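# Reorient a carton in the palm so its label is up

## Task

A carton rests loose on the upward-facing palm of the hand. Using this hand alone, roll or turn it in place until its label points upward; the goal image shows one acceptable resting pose, and its heading about the vertical axis is irrelevant. The wrist camera, its post and the arm's final link count as part of the hand. The task fails if the carton touches anything else or leaves the hand. To finish, the carton must sit still on the palm or fingers, clear of the wrist, camera and post, with the palm pointing straight up. No hand motor may read "moving" or "overload" or be building toward a shutdown (motors dead from the start are ignored). Then declare completion. The hand is opened automatically at that point, and the carton must still be label-up afterwards: anything held in place only by the robot, rather than simply resting on the open hand, does not count.

## Robot and tools

Robot: a six-joint arm (shoulder pan, shoulder lift, elbow, wrist 1, 2, 3) ending in a right hand with four digits: index, middle, ring and thumb, 16 motors in all. The fingertips have grippy rubber caps; the rest of the hand is slippery. A fixed mast sticks up at the wrist on the palm side (hand x +0.05 to +0.10, z -0.16 to -0.11, reaching y = +0.06 m) and can bump things, including the carton.

Frames: the scene frame has its origin on the table top under the arm base, +z up, +y to the left when looking along +x. The hand point sits in front of the palm where thumb and index/middle tips would pinch. Its own axes: +z runs along straight fingers toward the tips, +x crosses the palm away from the thumb, +y points out of the palm face (the face is at y = -0.062 m). Palm up therefore means hand +y pointing toward world +z. Straight finger knuckles are at z = -0.017 m, tips 0.139 m beyond; bending moves tips toward +y.

execute_actions: argument actions is a list holding at most one item. An empty list just returns the state. An item {"rows": [...], "steps": n} runs up to 15 control steps of 1/30 s (default 15); each row covers one step and the final row repeats if rows run out. An item {"steps": n} without rows is a wait of up to 300 steps counted from the previous result, so your thinking time eats into it. Optional pictures (boolean) switches camera images on or off. A refused call moves nothing.

A row is one flat list of 24 numbers, each in [-1, 1], for the single arm. Numbers 1 to 6 (dx, dy, dz, rx, ry, rz) are an offset, not a pose: the hand point target relative to the hand point pose in the latest result that reported it (or, before any such result and for later calls within one reply, from where the robot is when the action begins), expressed in the hand point's own axes. Scale: 1.0 equals 0.6 m for dx, dy, dz and 180 degrees for the rotation vector rx, ry, rz. Every row in an action counts from that same base, not from the row before, so all zeros pulls the hand back to the base pose rather than pausing. Per step the command is clipped to 100 mm and 16 degrees from the measured pose, and arm motion lags about 0.17 s.

Numbers 7 to 22 are absolute hinge goals, scaled linearly between each hinge's end stops, in this order: index_mcp, index_abd, index_pip, index_dip, middle_mcp, middle_abd, middle_pip, middle_dip, ring_mcp, ring_abd, ring_pip, ring_dip, thumb_cmc, thumb_axl, thumb_mcp, thumb_ipl. Lowering a finger's _mcp, _pip or _dip curls it toward the palm; the value for straight is +0.75, +0.58 and +0.70 respectively; _abd at 0.00 is centred and lower values spread the finger away from the thumb. thumb_cmc straight beside the palm is +0.71, lower swings it in front of the palm; thumb_axl straight is +0.68 and about -0.40 is a quarter roll; thumb_mcp (straight +0.23) and thumb_ipl (straight +0.17) bend the thumb as they go lower. Number 23, current_limit, maps -1..+1 to 0..550 mA (floor 11 mA) for every motor; number 24, speed, sets set-point speed to (speed+1)/2 of 5.9 rad/s. Start values are +0.4 and -0.6 and persist until changed. A very low current can leave fingers too weak to lift.

move: target is one 24-number row as above (same offset rules); the hand numbers are sent at the start. speed is the path's top speed in m/s, 0.002 to 0.5 (default 0.25; turning up to twice that in rad/s). stop_force (9 to 40 N, optional) stops the path when the wrist sensor sees that much extra resistance; it is unreliable for moves that rotate and should be omitted when backing off a contact. The path lasts 0.5 to 10 s and ignores obstacles. The result adds a move: line with the ending (done, off_target, moving, held, fault, contact) plus limits such as paced (pose clipped) or held (checks blocked steps), and the distance left to target.

wait: seconds from 0 to 10; nothing new is sent. zoom_image: camera (cam_head_left, cam_head_right or cam_wrist) and region [x0, y0, x1, y1] in pixels, at most 504 by 504. show_instructions shows the goal picture; read_manual gives licence texts only. finished_scene(scene) ends the scene irreversibly and reports success; use scene 1 here. Replying without any tool call ends everything.

Results: end_effector_position (m) and end_effector_quat_wxyz in the scene frame, velocities, joint positions and torques, wrist force and torque in hand point axes (noisy, offsets up to about 4 N, saturating near 50 N). Hand lines list per motor in the order above: hand_goal, hand_measured, hand_current_ma (positive pushes toward -1) and hand_state (moving, goal, blocked or overload), plus hand_current_limit and hand_speed. HELD marks steps not sent; pose unreachable means the clearance check altered the command; Hand target shows where the controller is heading.

Avoid: the carton touching anything but the hand, or falling. A motor drawing 495 mA or more accumulates seconds and shuts down at 5 s for 10 s; keep grips light. Contact torque at a joint limit or any 150 N external force stops the arm for 10 s and drops the remaining calls; hand commands sent during a stop are lost. Long holding heats motors (warning at 70 °C, brake stop at 85 °C). Small occasional pushes may nudge the carton. Before finishing, turn the palm straight up, let everything settle to goal or blocked, and check the carton rests on the palm or fingers label-up.

Each tool is called after "Request:" by a JSON object that holds its "name" and its "arguments", one argument or row to a line.

Reference images:

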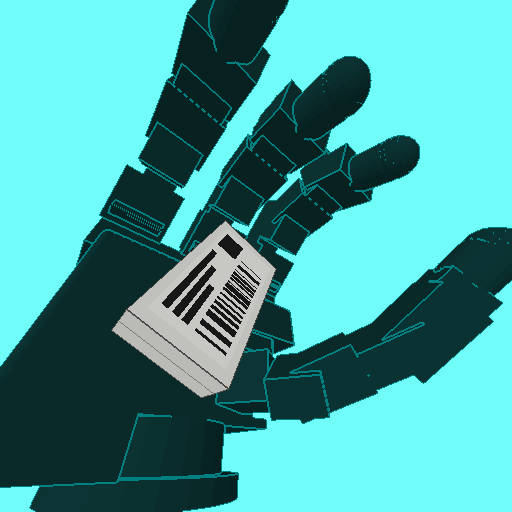

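## Session

Request:
{"name": "execute_actions", "arguments": {
  "actions": []
}}

Scene clock: 0.00 s of 4800.00 s.
end_effector_position=(+0.6081, +0.0666, +0.4889) hand_goal=(+0.046, +0.000, -0.008, +0.280, +0.046, +0.000, -0.008, +0.280, +0.046, +0.000, -0.008, +0.280, -0.104, +0.266, +0.032, -0.018) hand_measured=(+0.062, +0.000, -0.006, +0.282, +0.062, +0.000, -0.006, +0.282, +0.060, +0.000, -0.006, +0.282, -0.092, +0.270, +0.034, -0.016) hand_current_ma=(+90, +0, +14, +12, +83, +0, +0, +12, +83, +0, +13, +12, +66, +25, +10, +11) hand_state=(goal, goal, goal, goal, goal, goal, overload, goal, goal, goal, goal, goal, goal, goal, goal, goal) hand_current_limit=0.40 hand_speed=-0.60 end_effector_quat_wxyz=(+0.497, +0.469, +0.528, +0.504) end_effector_velocity=(+0.000, -0.000, -0.000) end_effector_angular_velocity=(-0.001, +0.001, -0.000)
Joint positions: [-0.166 -1.169  2.221 -4.195 -1.335 -0.055]
Joint velocities: [-0.     0.     0.     0.    -0.    -0.001]
Joint torques (N m, as the arm reports them, + toward a larger angle): no reading
Wrist force (N, on the end effector, along its own x y z axes, offset not removed): no reading
Wrist torque (N m, same axes, about the end effector's origin, offset not removed): no reading
Hand target: +0.608, +0.067, +0.489; +0.497, +0.469, +0.528, +0.504

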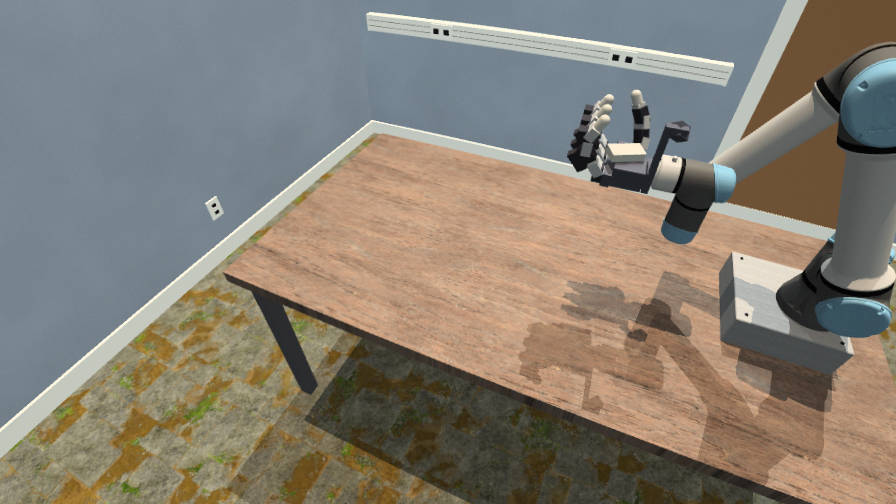

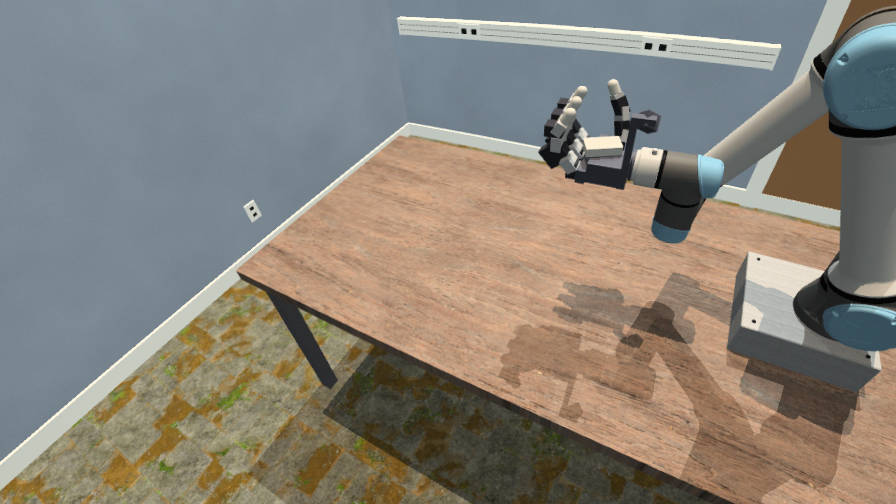

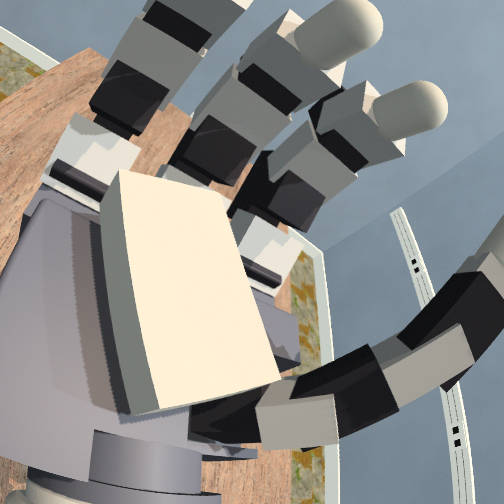

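Request:
{"name": "zoom_image", "arguments": {
  "camera": "cam_head_left",
  "region": [540, 70, 740, 220]
}}

Request:
{"name": "zoom_image", "arguments": {
  "camera": "cam_wrist",
  "region": [0, 0, 504, 504]
}}

Region (540, 70, 740, 220) of cam_head_left's 896x504 image, scaled by 2.520, with more detail than that image has; it fills the top 378 rows of this view, and the rest is white.

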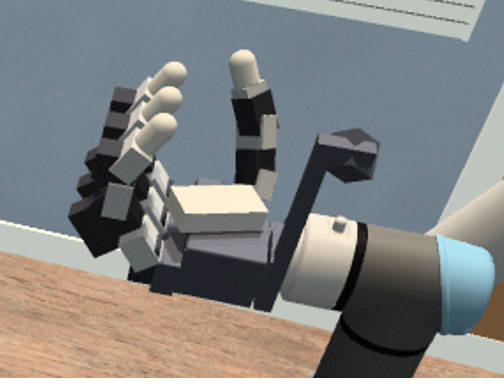

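Region (0, 0, 504, 504) of cam_wrist's 504x504 image, scaled by 1.000.

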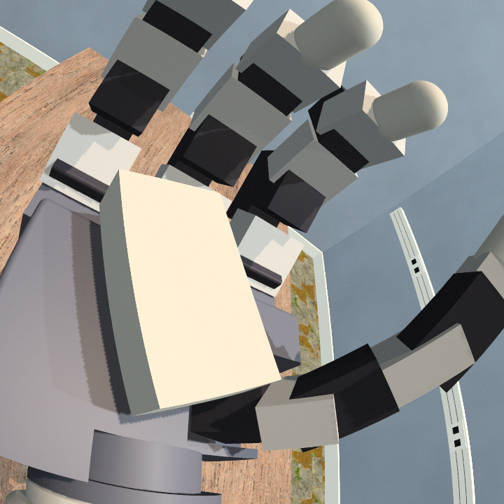

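Request:
{"name": "move", "arguments": {
  "target": [0,0,0,0,0,0, 0.205,0,-0.97,-0.40, 0.34,0,0,0.28, 0.2,0,0,0.28, -0.104,0.266,0.032,-0.018, 0.4,-0.6]
}}

Scene clock: 19.53 s of 4800.00 s.
end_effector_position=(+0.6081, +0.0666, +0.4889) hand_goal=(+0.206, +0.000, -0.970, -0.400, +0.340, +0.000, +0.000, +0.280, +0.200, +0.000, +0.000, +0.280, -0.104, +0.266, +0.032, -0.018) hand_measured=(+0.212, +0.000, -0.970, -0.398, +0.346, +0.000, -0.006, +0.282, +0.206, +0.000, -0.002, +0.282, -0.092, +0.270, +0.034, -0.016) hand_current_ma=(+27, +0, +1, +11, +37, +0, +0, +12, +30, +0, -10, +12, +66, +25, +10, +11) hand_state=(goal, goal, goal, goal, goal, goal, overload, goal, goal, goal, goal, goal, goal, goal, goal, goal) hand_current_limit=0.40 hand_speed=-0.60 end_effector_quat_wxyz=(+0.497, +0.469, +0.528, +0.504) end_effector_velocity=(-0.000, +0.000, +0.000) end_effector_angular_velocity=(+0.001, -0.000, +0.001)
Joint positions: [-0.166 -1.169  2.221 -4.195 -1.335 -0.055]
Joint velocities: [ 0.001 -0.    -0.    -0.    -0.     0.001]
Joint torques (N m, as the arm reports them, + toward a larger angle): [  5.78 -28.54  -5.74  -3.86  -0.3   -1.44]
Wrist force (N, on the end effector, along its own x y z axes, offset not removed): [2.3 3.1 -0.9]
Wrist torque (N m, same axes, about the end effector's origin, offset not removed): [0.33 -0.34 0.45]
Hand target: +0.608, +0.067, +0.489; +0.497, +0.469, +0.528, +0.504
Off the commanded pose: 0.000 m, 0 deg.
move: done
camera_calibration (this result's frames):
cam_wrist: T_world_to_cam=[[0.052452, -0.724146, 0.687649, -0.293963], [-0.723515, -0.50218, -0.473646, 0.652999], [0.688313, -0.472681, -0.550271, 0.00277739], [0, 0, 0, 1]] pos_world=[0.485962, 0.116364, 0.512962]

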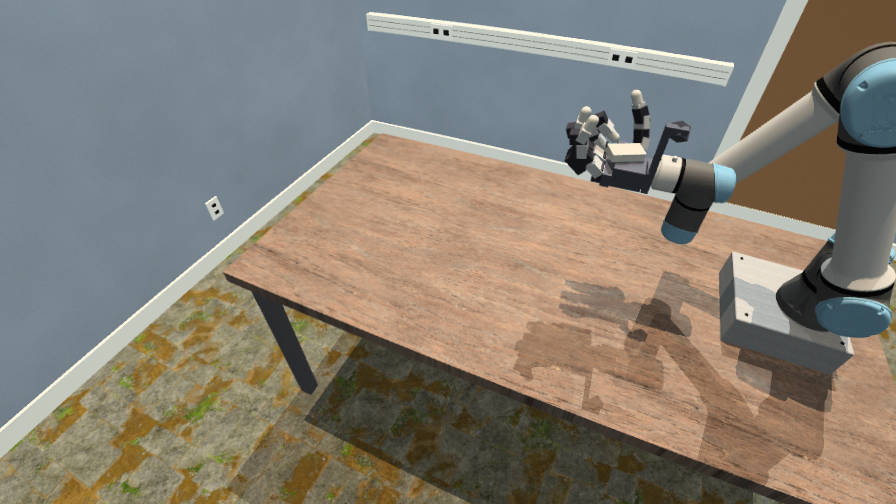

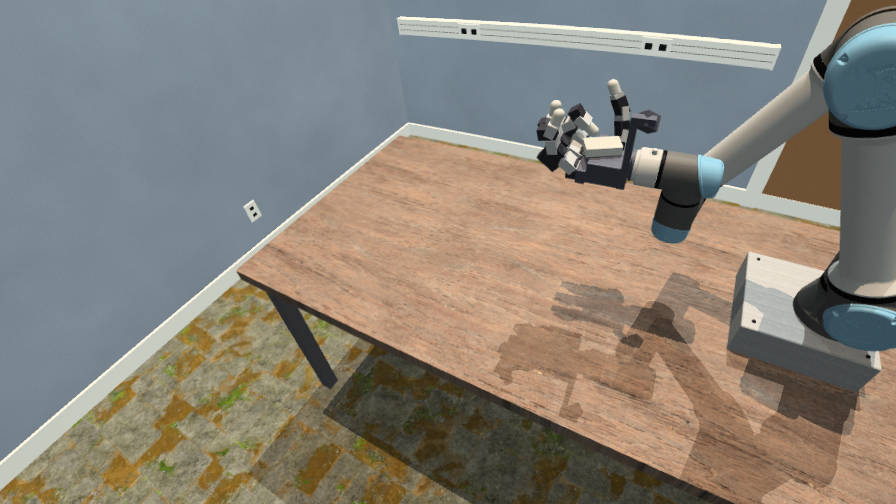

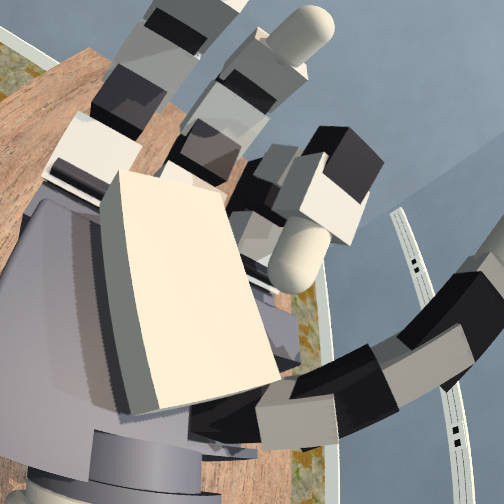

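Request:
{"name": "move", "arguments": {
  "target": [0,0,0,0,0,0, 0.205,0.6,-0.97,-0.55, 0.40,0,0,0.28, 0.2,0,0,0.28, -0.104,0.266,0.032,-0.018, 0.4,-0.7]
}}

Scene clock: 22.20 s of 4800.00 s.
end_effector_position=(+0.6081, +0.0666, +0.4889) hand_goal=(+0.206, +0.600, -0.970, -0.550, +0.400, +0.000, +0.000, +0.280, +0.200, +0.000, +0.000, +0.280, -0.104, +0.266, +0.032, -0.018) hand_measured=(+0.212, +0.598, -0.970, -0.548, +0.408, +0.000, -0.006, +0.282, +0.206, +0.000, -0.002, +0.282, -0.092, +0.270, +0.034, -0.016) hand_current_ma=(+27, -13, +1, +12, +39, +0, +0, +12, +30, +0, -10, +12, +66, +25, +10, +11) hand_state=(goal, goal, goal, goal, goal, goal, overload, goal, goal, goal, goal, goal, goal, goal, goal, goal) hand_current_limit=0.40 hand_speed=-0.70 end_effector_quat_wxyz=(+0.497, +0.469, +0.528, +0.504) end_effector_velocity=(-0.000, -0.000, -0.000) end_effector_angular_velocity=(+0.000, +0.001, -0.001)
Joint positions: [-0.166 -1.169  2.221 -4.195 -1.335 -0.055]
Joint velocities: [-0.    -0.     0.001  0.    -0.     0.   ]
Joint torques (N m, as the arm reports them, + toward a larger angle): [  5.77 -29.62  -6.12  -3.99  -0.48  -1.57]
Wrist force (N, on the end effector, along its own x y z axes, offset not removed): [4.0 0.9 -1.0]
Wrist torque (N m, same axes, about the end effector's origin, offset not removed): [0.02 -0.48 0.57]
Hand target: +0.608, +0.067, +0.489; +0.497, +0.469, +0.528, +0.504
Off the commanded pose: 0.000 m, 0 deg.
move: done
camera_calibration (this result's frames):
cam_wrist: T_world_to_cam=[[0.0524519, -0.724146, 0.687649, -0.293963], [-0.723515, -0.50218, -0.473646, 0.652999], [0.688313, -0.472681, -0.550271, 0.00277741], [0, 0, 0, 1]] pos_world=[0.485962, 0.116363, 0.512962]

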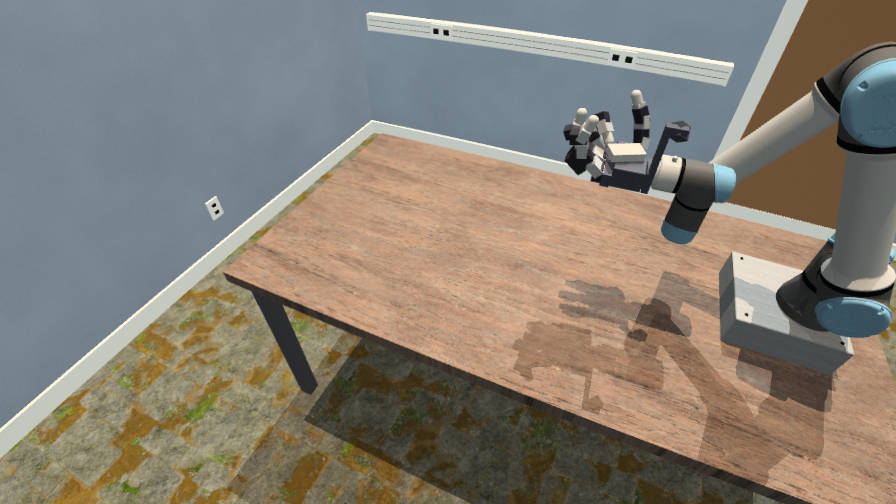

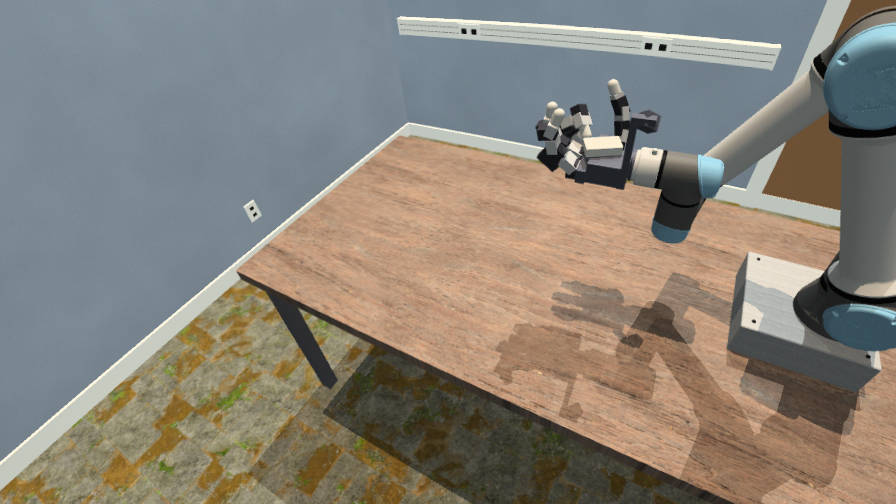

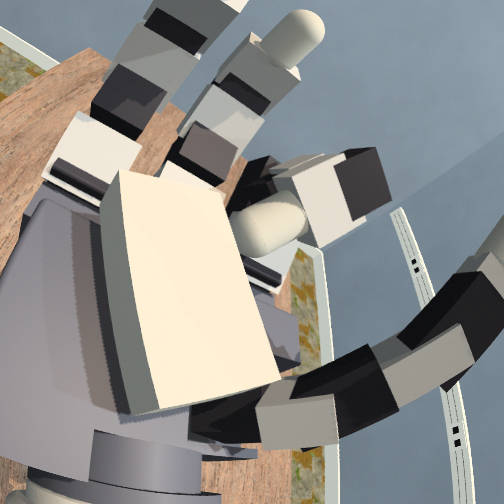

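Request:
{"name": "move", "arguments": {
  "target": [0,0,0,0,0,0, -0.14,0.92,-0.97,-0.55, 0.40,0,0,0.28, 0.2,0,0,0.28, -0.104,0.266,0.032,-0.018, 0.4,-0.8]
}}

Scene clock: 24.20 s of 4800.00 s.
end_effector_position=(+0.6081, +0.0666, +0.4889) hand_goal=(-0.140, +0.920, -0.970, -0.550, +0.400, +0.000, +0.000, +0.280, +0.200, +0.000, +0.000, +0.280, -0.104, +0.266, +0.032, -0.018) hand_measured=(-0.130, +0.918, -0.970, -0.548, +0.408, +0.000, -0.006, +0.282, +0.206, +0.000, -0.002, +0.282, -0.092, +0.270, +0.034, -0.016) hand_current_ma=(+50, -8, +1, +9, +40, +0, +0, +12, +30, +0, -10, +12, +66, +25, +10, +11) hand_state=(goal, goal, goal, goal, goal, goal, overload, goal, goal, goal, goal, goal, goal, goal, goal, goal) hand_current_limit=0.40 hand_speed=-0.80 end_effector_quat_wxyz=(+0.497, +0.469, +0.528, +0.504) end_effector_velocity=(+0.000, +0.000, +0.000) end_effector_angular_velocity=(+0.000, -0.001, +0.001)
Joint positions: [-0.166 -1.169  2.221 -4.195 -1.335 -0.055]
Joint velocities: [ 0.  0. -0. -0.  0.  0.]
Joint torques (N m, as the arm reports them, + toward a larger angle): [  5.09 -29.24  -5.38  -3.9   -0.46  -1.4 ]
Wrist force (N, on the end effector, along its own x y z axes, offset not removed): [1.1 -1.2 0.1]
Wrist torque (N m, same axes, about the end effector's origin, offset not removed): [-0.24 -0.09 0.16]
Hand target: +0.608, +0.067, +0.489; +0.497, +0.469, +0.528, +0.504
Off the commanded pose: 0.000 m, 0 deg.
move: done
camera_calibration (this result's frames):
cam_wrist: T_world_to_cam=[[0.0524519, -0.724146, 0.687649, -0.293963], [-0.723516, -0.50218, -0.473646, 0.652999], [0.688312, -0.472681, -0.550271, 0.00277742], [0, 0, 0, 1]] pos_world=[0.485962, 0.116364, 0.512962]

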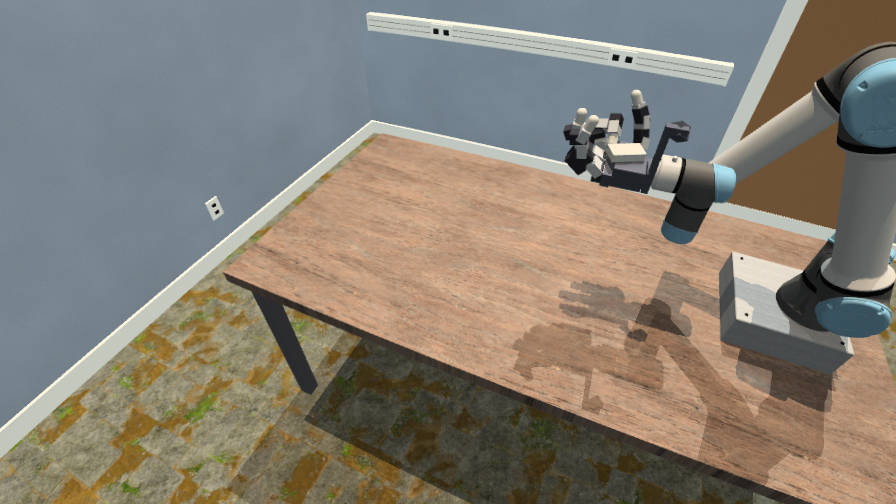

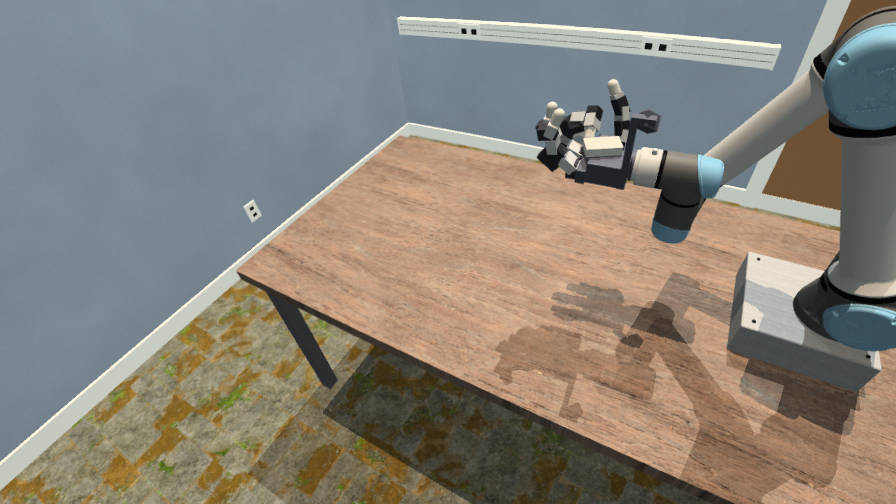

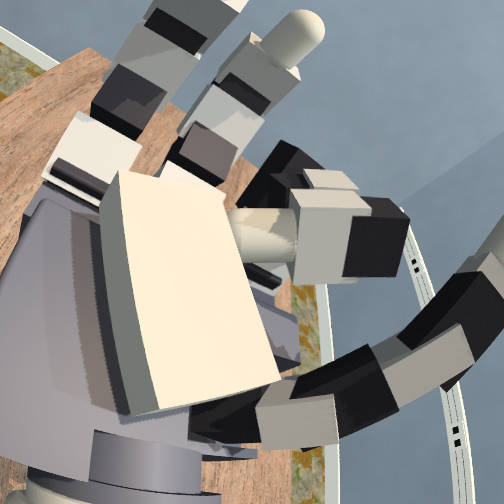

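Request:
{"name": "move", "arguments": {
  "target": [0,0,0,0,0,0, -0.34,1.0,-0.97,-0.40, 0.40,0,0,0.28, 0.2,0,0,0.28, -0.104,0.266,0.032,-0.018, 0.4,-0.8]
}}

Scene clock: 27.07 s of 4800.00 s.
end_effector_position=(+0.6081, +0.0666, +0.4889) hand_goal=(-0.340, +1.000, -0.970, -0.400, +0.400, +0.000, +0.000, +0.280, +0.200, +0.000, +0.000, +0.280, -0.104, +0.266, +0.032, -0.018) hand_measured=(-0.334, +0.998, -0.970, -0.404, +0.408, +0.000, -0.006, +0.282, +0.206, +0.000, -0.002, +0.282, -0.092, +0.270, +0.034, -0.016) hand_current_ma=(+31, -6, -3, -22, +40, +0, +0, +12, +30, +0, -10, +12, +66, +25, +10, +11) hand_state=(goal, goal, goal, goal, goal, goal, overload, goal, goal, goal, goal, goal, goal, goal, goal, goal) hand_current_limit=0.40 hand_speed=-0.80 end_effector_quat_wxyz=(+0.497, +0.469, +0.528, +0.504) end_effector_velocity=(+0.000, -0.000, -0.000) end_effector_angular_velocity=(-0.001, +0.000, -0.001)
Joint positions: [-0.166 -1.169  2.221 -4.195 -1.335 -0.055]
Joint velocities: [-0.001 -0.     0.     0.     0.    -0.001]
Joint torques (N m, as the arm reports them, + toward a larger angle): [  5.59 -28.8   -5.34  -3.88  -0.34  -1.62]
Wrist force (N, on the end effector, along its own x y z axes, offset not removed): [1.6 0.8 1.4]
Wrist torque (N m, same axes, about the end effector's origin, offset not removed): [-0.27 -0.30 0.18]
Hand target: +0.608, +0.067, +0.489; +0.497, +0.469, +0.528, +0.504
Off the commanded pose: 0.000 m, 0 deg.
move: done
camera_calibration (this result's frames):
cam_wrist: T_world_to_cam=[[0.0524516, -0.724146, 0.687649, -0.293963], [-0.723515, -0.50218, -0.473646, 0.652999], [0.688313, -0.472681, -0.550271, 0.00277733], [0, 0, 0, 1]] pos_world=[0.485962, 0.116364, 0.512962]

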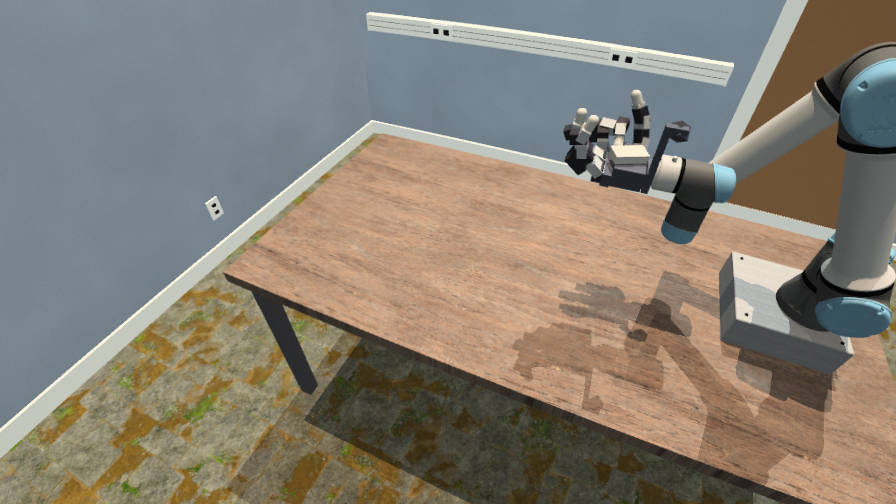

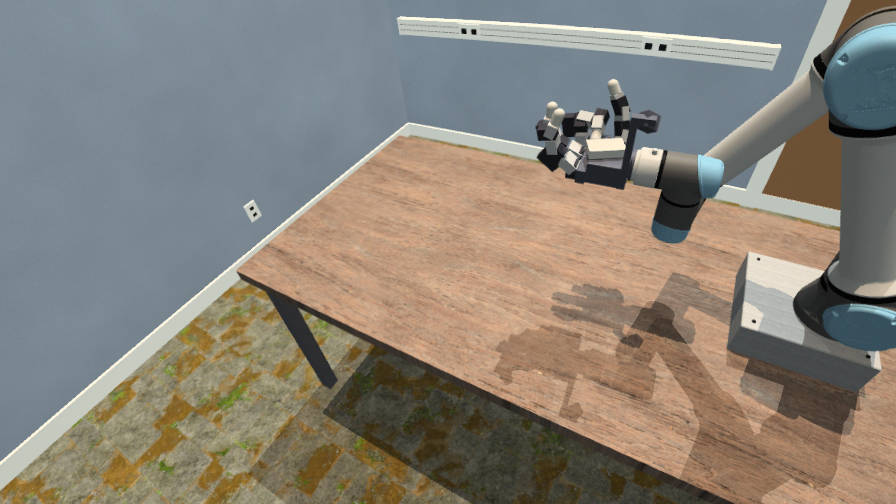

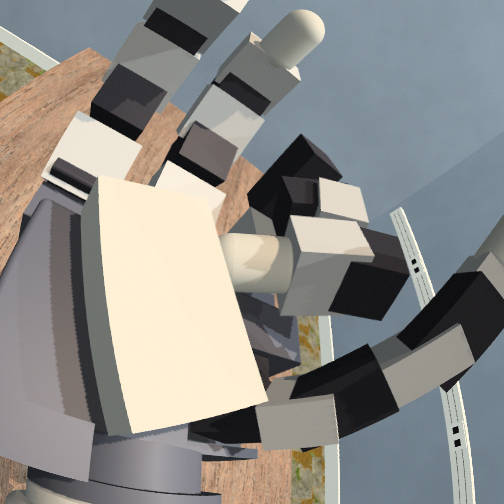

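Request:
{"name": "move", "arguments": {
  "target": [0,0,0,0,0,0, 0.2,0,0,0.28, 0.40,0,0,0.28, 0.55,-0.5,-0.97,-0.6, -0.104,0.266,0.032,-0.018, 0.4,-0.6]
}}

Scene clock: 32.07 s of 4800.00 s.
end_effector_position=(+0.6081, +0.0666, +0.4889) hand_goal=(+0.200, +0.000, +0.000, +0.280, +0.400, +0.000, +0.000, +0.280, +0.550, -0.500, -0.970, -0.600, -0.104, +0.266, +0.032, -0.018) hand_measured=(+0.206, +0.002, -0.002, +0.276, +0.408, +0.000, -0.006, +0.282, +0.556, -0.498, -0.968, -0.598, -0.092, +0.270, +0.034, -0.016) hand_current_ma=(+33, +13, -11, -16, +40, +0, +0, +12, +33, +13, +7, +11, +66, +25, +10, +11) hand_state=(goal, goal, goal, goal, goal, goal, overload, goal, goal, goal, goal, goal, goal, goal, goal, goal) hand_current_limit=0.40 hand_speed=-0.60 end_effector_quat_wxyz=(+0.497, +0.469, +0.528, +0.504) end_effector_velocity=(+0.000, -0.000, +0.000) end_effector_angular_velocity=(+0.000, -0.001, -0.000)
Joint positions: [-0.166 -1.169  2.221 -4.195 -1.335 -0.055]
Joint velocities: [-0.    -0.    -0.001  0.    -0.     0.   ]
Joint torques (N m, as the arm reports them, + toward a larger angle): [  5.03 -29.35  -5.77  -3.88  -0.38  -1.57]
Wrist force (N, on the end effector, along its own x y z axes, offset not removed): [5.2 3.3 1.4]
Wrist torque (N m, same axes, about the end effector's origin, offset not removed): [0.28 -0.64 0.72]
Hand target: +0.608, +0.067, +0.489; +0.497, +0.469, +0.528, +0.504
Off the commanded pose: 0.000 m, 0 deg.
move: done
camera_calibration (this result's frames):
cam_wrist: T_world_to_cam=[[0.0524519, -0.724146, 0.687649, -0.293963], [-0.723515, -0.50218, -0.473646, 0.652999], [0.688313, -0.472681, -0.550271, 0.00277739], [0, 0, 0, 1]] pos_world=[0.485962, 0.116364, 0.512962]

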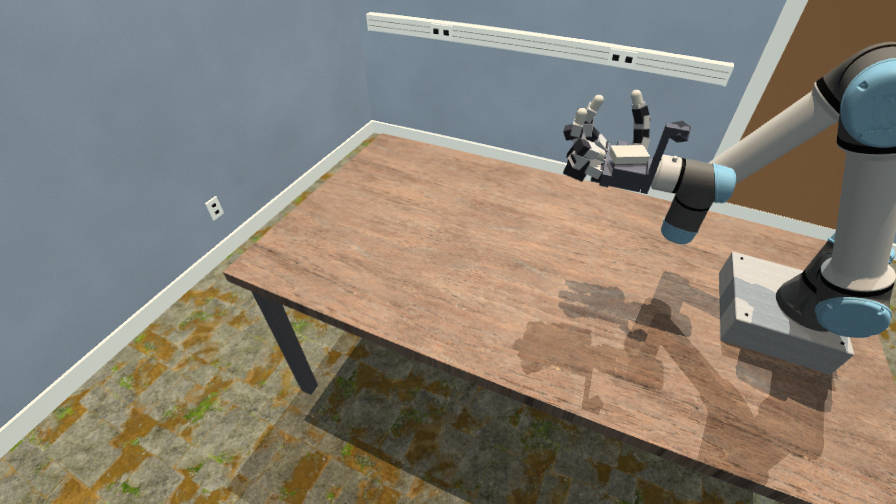

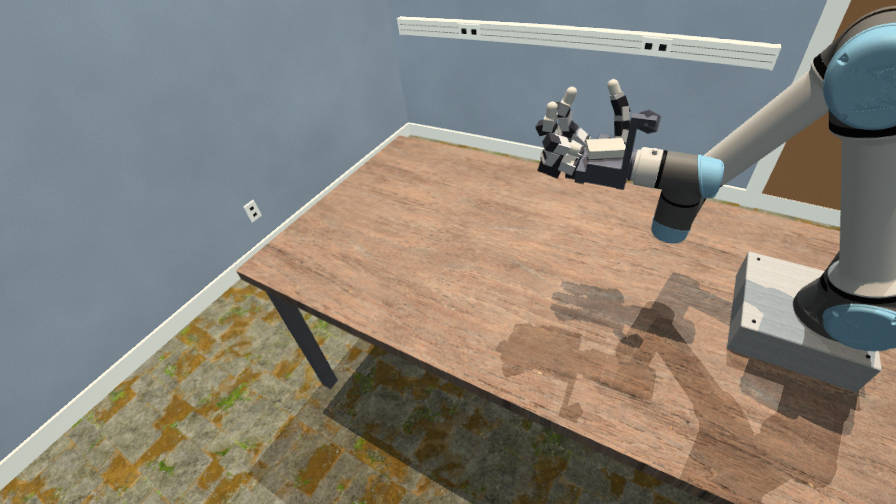

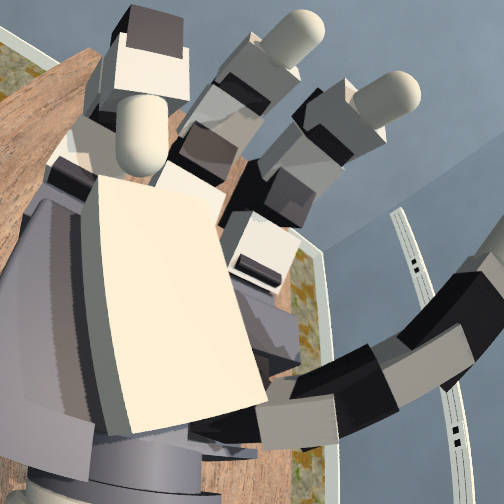

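Request:
{"name": "move", "arguments": {
  "target": [0,0,0,0,0,0, 0.2,0,0,0.28, 0.40,0,0,0.28, 0.1,-0.35,-0.97,-0.5, -0.104,0.266,0.032,-0.018, 0.4,-0.8]
}}

Scene clock: 34.03 s of 4800.00 s.
end_effector_position=(+0.6081, +0.0666, +0.4889) hand_goal=(+0.200, +0.000, +0.000, +0.280, +0.400, +0.000, +0.000, +0.280, +0.100, -0.350, -0.970, -0.500, -0.104, +0.266, +0.032, -0.018) hand_measured=(+0.206, +0.002, -0.002, +0.276, +0.408, +0.000, -0.006, +0.282, +0.114, -0.354, -0.970, -0.502, -0.092, +0.270, +0.034, -0.016) hand_current_ma=(+33, +13, -11, -16, +40, +0, +0, +12, +83, -17, +2, -14, +66, +25, +10, +11) hand_state=(goal, goal, goal, goal, goal, goal, overload, goal, goal, goal, goal, goal, goal, goal, goal, goal) hand_current_limit=0.40 hand_speed=-0.80 end_effector_quat_wxyz=(+0.497, +0.469, +0.528, +0.504) end_effector_velocity=(+0.000, +0.000, +0.000) end_effector_angular_velocity=(-0.002, -0.001, +0.000)
Joint positions: [-0.166 -1.169  2.221 -4.195 -1.335 -0.055]
Joint velocities: [ 0.     0.    -0.001 -0.     0.    -0.001]
Joint torques (N m, as the arm reports them, + toward a larger angle): [  5.61 -29.53  -6.86  -3.97  -0.51  -1.45]
Wrist force (N, on the end effector, along its own x y z axes, offset not removed): [0.5 1.0 -0.7]
Wrist torque (N m, same axes, about the end effector's origin, offset not removed): [0.07 -0.09 0.19]
Hand target: +0.608, +0.067, +0.489; +0.497, +0.469, +0.528, +0.504
Off the commanded pose: 0.000 m, 0 deg.
move: done
camera_calibration (this result's frames):
cam_wrist: T_world_to_cam=[[0.0524524, -0.724146, 0.687649, -0.293963], [-0.723515, -0.50218, -0.473646, 0.652999], [0.688313, -0.472681, -0.550272, 0.00277748], [0, 0, 0, 1]] pos_world=[0.485962, 0.116364, 0.512962]

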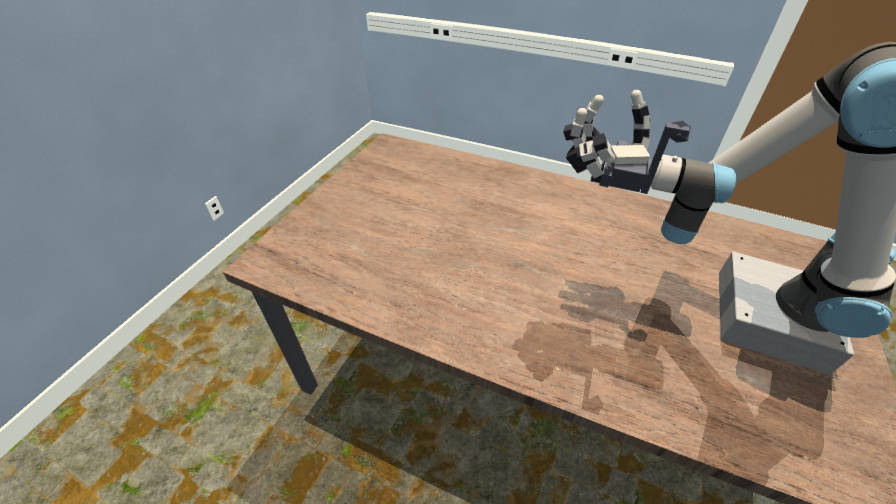

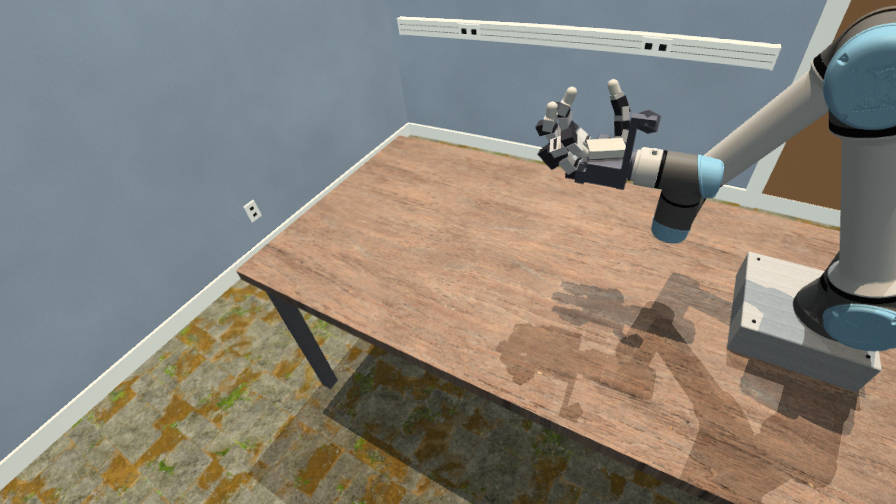

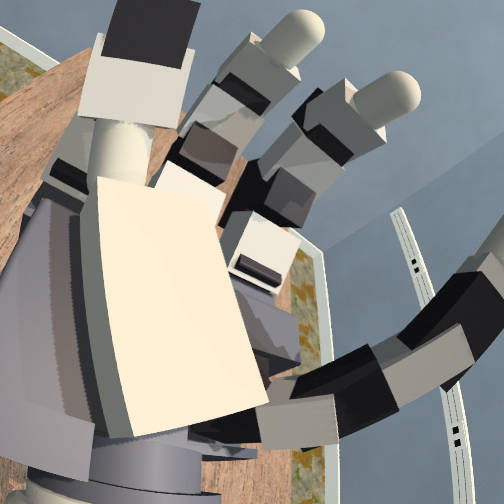

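Request:
{"name": "move", "arguments": {
  "target": [0,0,0,0.1,0,0, 0.2,0,0,0.28, 0.40,0,0,0.28, 0.1,-0.35,-0.97,-0.5, 0.29,0.68,-0.56,-0.05, 0.4,-0.6],
  "speed": 0.08
}}

Scene clock: 37.60 s of 4800.00 s.
end_effector_position=(+0.6082, +0.0666, +0.4891) hand_goal=(+0.200, +0.000, +0.000, +0.280, +0.400, +0.000, +0.000, +0.280, +0.100, -0.350, -0.970, -0.500, +0.290, +0.680, -0.560, -0.050) hand_measured=(+0.208, +0.002, -0.002, +0.278, +0.408, +0.000, -0.006, +0.282, +0.114, -0.354, -0.970, -0.502, +0.296, +0.682, -0.562, -0.050) hand_current_ma=(+45, +13, -6, -14, +47, +0, +0, +12, +83, -17, +2, -14, +29, +17, -8, +7) hand_state=(goal, goal, goal, goal, goal, goal, overload, goal, goal, goal, goal, goal, goal, goal, goal, goal) hand_current_limit=0.40 hand_speed=-0.60 end_effector_quat_wxyz=(+0.418, +0.541, +0.600, +0.415) end_effector_velocity=(+0.000, +0.000, +0.001) end_effector_angular_velocity=(-0.002, +0.010, +0.001)
Joint positions: [-0.164 -1.449  2.286 -3.661 -1.366 -0.125]
Joint velocities: [ 0.001 -0.009 -0.002  0.021 -0.001 -0.004]
Joint torques (N m, as the arm reports them, + toward a larger angle): [  6.8  -34.08 -23.72  -1.21  -1.34  -1.96]
Wrist force (N, on the end effector, along its own x y z axes, offset not removed): [3.6 1.5 -0.3]
Wrist torque (N m, same axes, about the end effector's origin, offset not removed): [0.09 -0.64 0.55]
Hand target: +0.608, +0.067, +0.489; +0.418, +0.541, +0.600, +0.415
Off the commanded pose: 0.000 m, 0 deg.
move: done
camera_calibration (this result's frames):
cam_wrist: T_world_to_cam=[[0.25138, -0.713123, 0.654419, -0.399579], [-0.840746, -0.495869, -0.217396, 0.598714], [0.479536, -0.495551, -0.724206, 0.216349], [0, 0, 0, 1]] pos_world=[0.500065, 0.119147, 0.548332]

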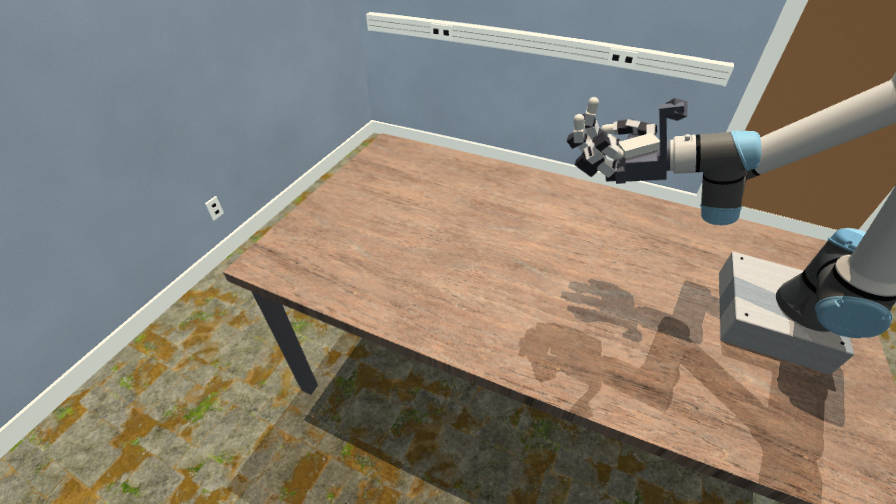

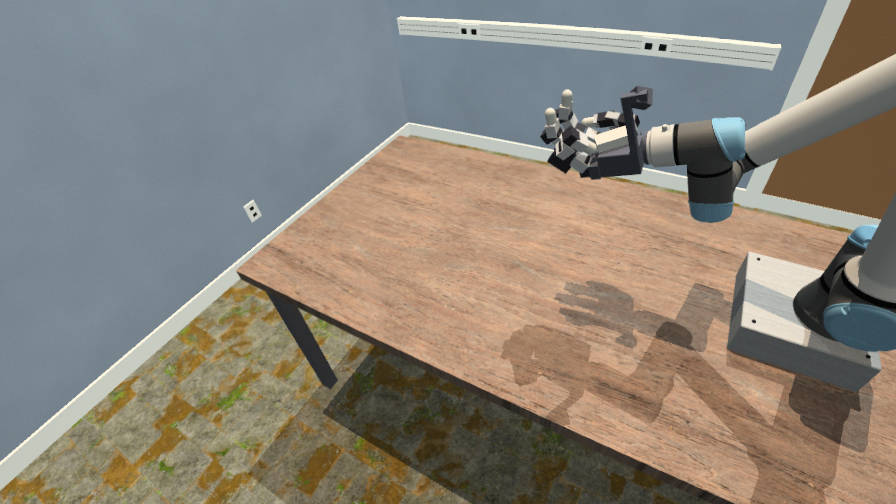

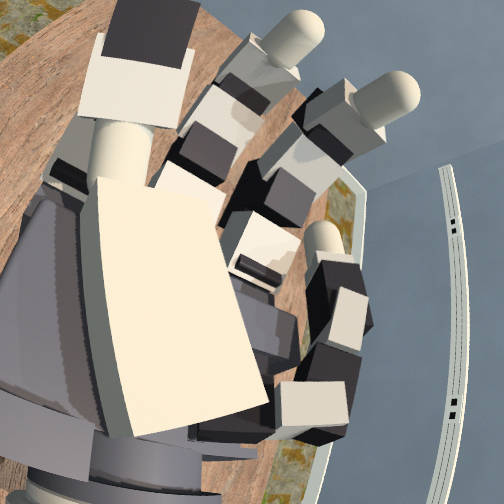

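Request:
{"name": "move", "arguments": {
  "target": [0,0,0,0.05,0,0.055, 0.05,0,0,0.28, 0.30,0,0,0.28, 0.1,-0.35,-0.97,-0.5, 0.29,0.68,-0.56,-0.05, 0.4,-0.6],
  "speed": 0.06
}}

Scene clock: 42.37 s of 4800.00 s.
end_effector_position=(+0.6083, +0.0666, +0.4891) hand_goal=(+0.050, +0.000, +0.000, +0.280, +0.300, +0.000, +0.000, +0.280, +0.100, -0.350, -0.970, -0.500, +0.290, +0.680, -0.560, -0.050) hand_measured=(+0.072, +0.002, +0.000, +0.278, +0.324, +0.000, -0.006, +0.282, +0.114, -0.354, -0.970, -0.502, +0.296, +0.682, -0.562, -0.050) hand_current_ma=(+123, +13, -4, -14, +130, +0, +0, +12, +82, -15, +2, -14, +29, +18, -8, +7) hand_state=(blocked, goal, goal, goal, blocked, goal, overload, goal, goal, goal, goal, goal, goal, goal, goal, goal) hand_current_limit=0.40 hand_speed=-0.60 end_effector_quat_wxyz=(+0.337, +0.622, +0.582, +0.402) end_effector_velocity=(-0.000, +0.000, -0.000) end_effector_angular_velocity=(+0.004, +0.006, -0.002)
Joint positions: [-0.125 -1.57   2.249 -3.346 -1.41   0.035]
Joint velocities: [ 0.002 -0.003 -0.002  0.01  -0.002  0.005]
Joint torques (N m, as the arm reports them, + toward a larger angle): [  5.97 -31.59 -26.92  -1.58  -1.23   1.44]
Wrist force (N, on the end effector, along its own x y z axes, offset not removed): [3.0 0.0 1.1]
Wrist torque (N m, same axes, about the end effector's origin, offset not removed): [-0.11 -0.38 0.43]
Hand target: +0.608, +0.067, +0.489; +0.337, +0.622, +0.582, +0.401
Off the commanded pose: 0.000 m, 0 deg.
move: done
camera_calibration (this result's frames):
cam_wrist: T_world_to_cam=[[0.29869, -0.818575, 0.490631, -0.341294], [-0.898521, -0.414466, -0.144492, 0.592857], [0.321627, -0.397684, -0.859304, 0.371973], [0, 0, 0, 1]] pos_world=[0.514999, 0.114272, 0.57275]

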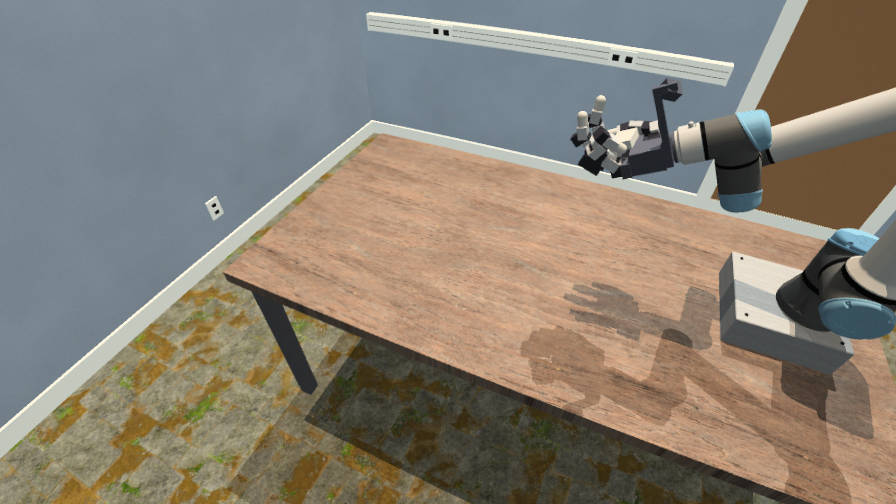

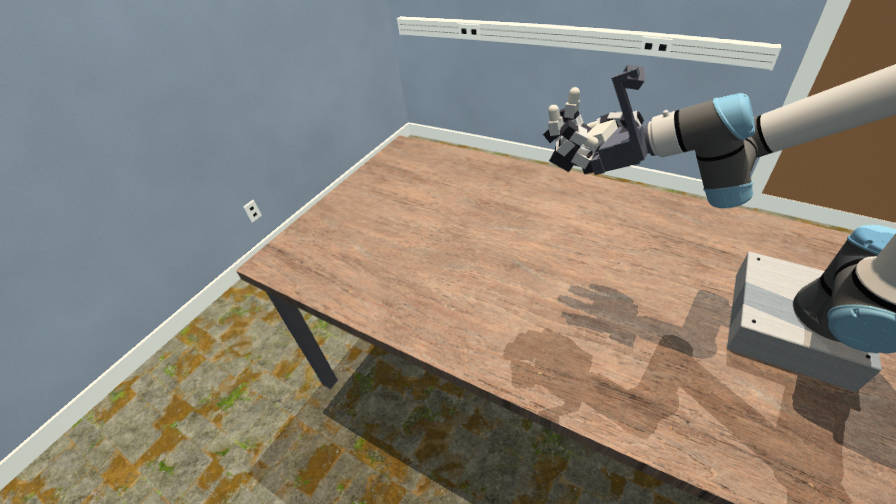

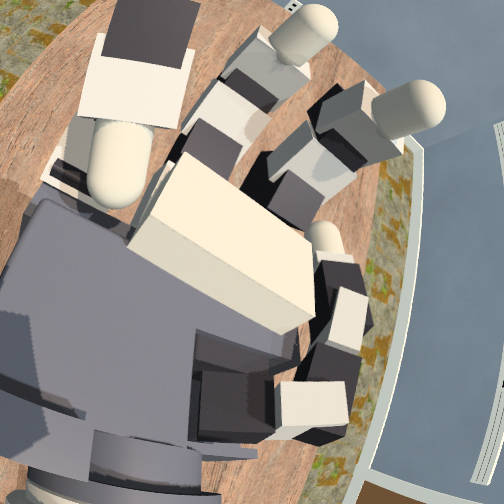

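Request:
{"name": "move", "arguments": {
  "target": [0,0,0,0,0,-0.039, -0.45,0,0,0.28, -0.45,0,0,0.28, -0.5,0,-0.2,0.28, 0.29,0.68,-0.56,-0.05, 0.4,-0.75],
  "speed": 0.08
}}

Scene clock: 46.30 s of 4800.00 s.
end_effector_position=(+0.6083, +0.0666, +0.4891) hand_goal=(-0.450, +0.000, +0.000, +0.280, -0.450, +0.000, +0.000, +0.280, -0.500, +0.000, -0.200, +0.280, +0.290, +0.680, -0.560, -0.050) hand_measured=(-0.434, +0.002, +0.000, +0.278, -0.434, +0.000, -0.006, +0.282, -0.492, -0.004, -0.206, +0.276, +0.296, +0.682, -0.562, -0.050) hand_current_ma=(+84, +13, -4, -14, +82, +0, +0, +12, +48, -15, -29, -20, +29, +18, -8, +7) hand_state=(goal, goal, goal, goal, goal, goal, overload, goal, goal, goal, goal, goal, goal, goal, goal, goal) hand_current_limit=0.40 hand_speed=-0.75 end_effector_quat_wxyz=(+0.361, +0.585, +0.619, +0.380) end_effector_velocity=(-0.001, +0.000, -0.002) end_effector_angular_velocity=(+0.001, +0.003, +0.000)
Joint positions: [-0.154 -1.573  2.262 -3.353 -1.384 -0.102]
Joint velocities: [ 0.    -0.     0.003  0.     0.     0.   ]
Joint torques (N m, as the arm reports them, + toward a larger angle): [ -6.8  -31.2  -11.85  -5.64   1.67  -1.87]
Wrist force (N, on the end effector, along its own x y z axes, offset not removed): [1.5 1.8 0.4]
Wrist torque (N m, same axes, about the end effector's origin, offset not removed): [0.23 -0.32 0.27]
Hand target: +0.608, +0.067, +0.489; +0.361, +0.585, +0.619, +0.380
Off the commanded pose: 0.000 m, 0 deg.
move: done
camera_calibration (this result's frames):
cam_wrist: T_world_to_cam=[[0.338641, -0.74248, 0.577967, -0.413386], [-0.873174, -0.476838, -0.100957, 0.560286], [0.350555, -0.470478, -0.809791, 0.335019], [0, 0, 0, 1]] pos_world=[0.511774, 0.117854, 0.566784]

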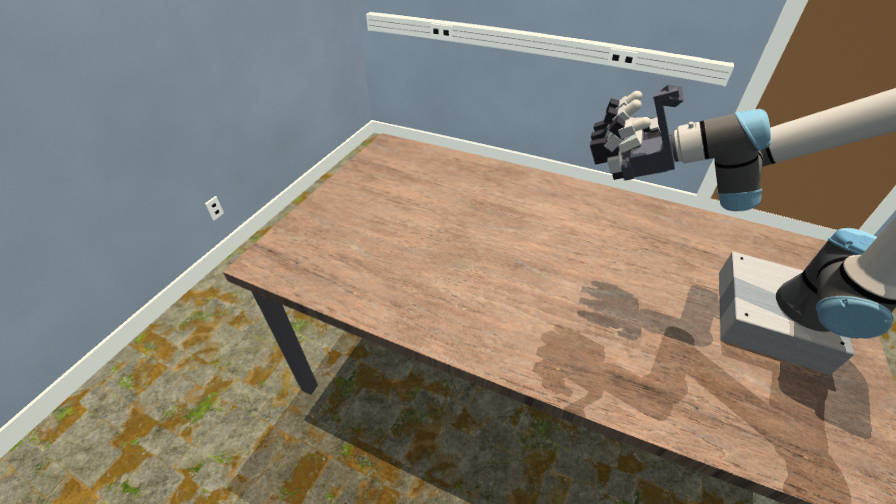

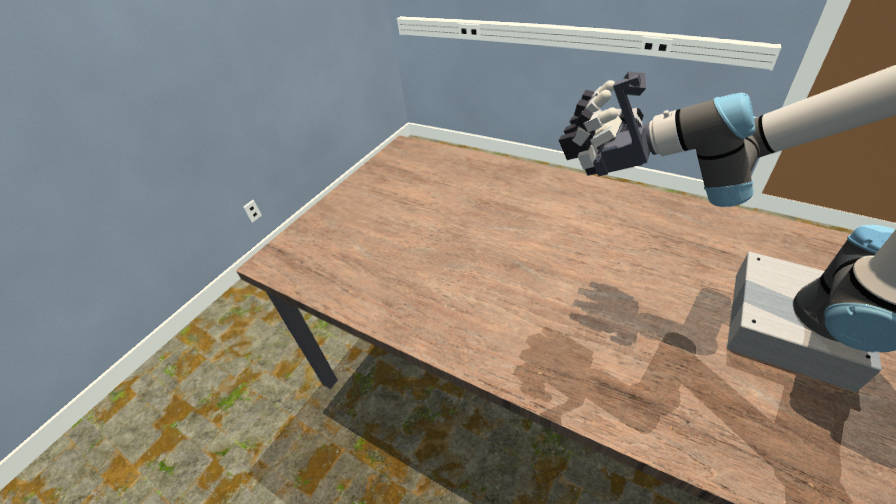

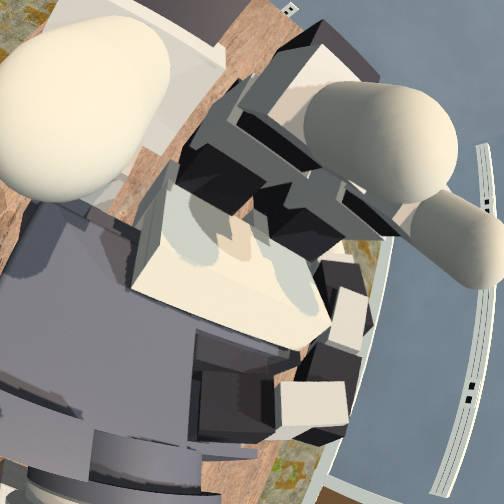

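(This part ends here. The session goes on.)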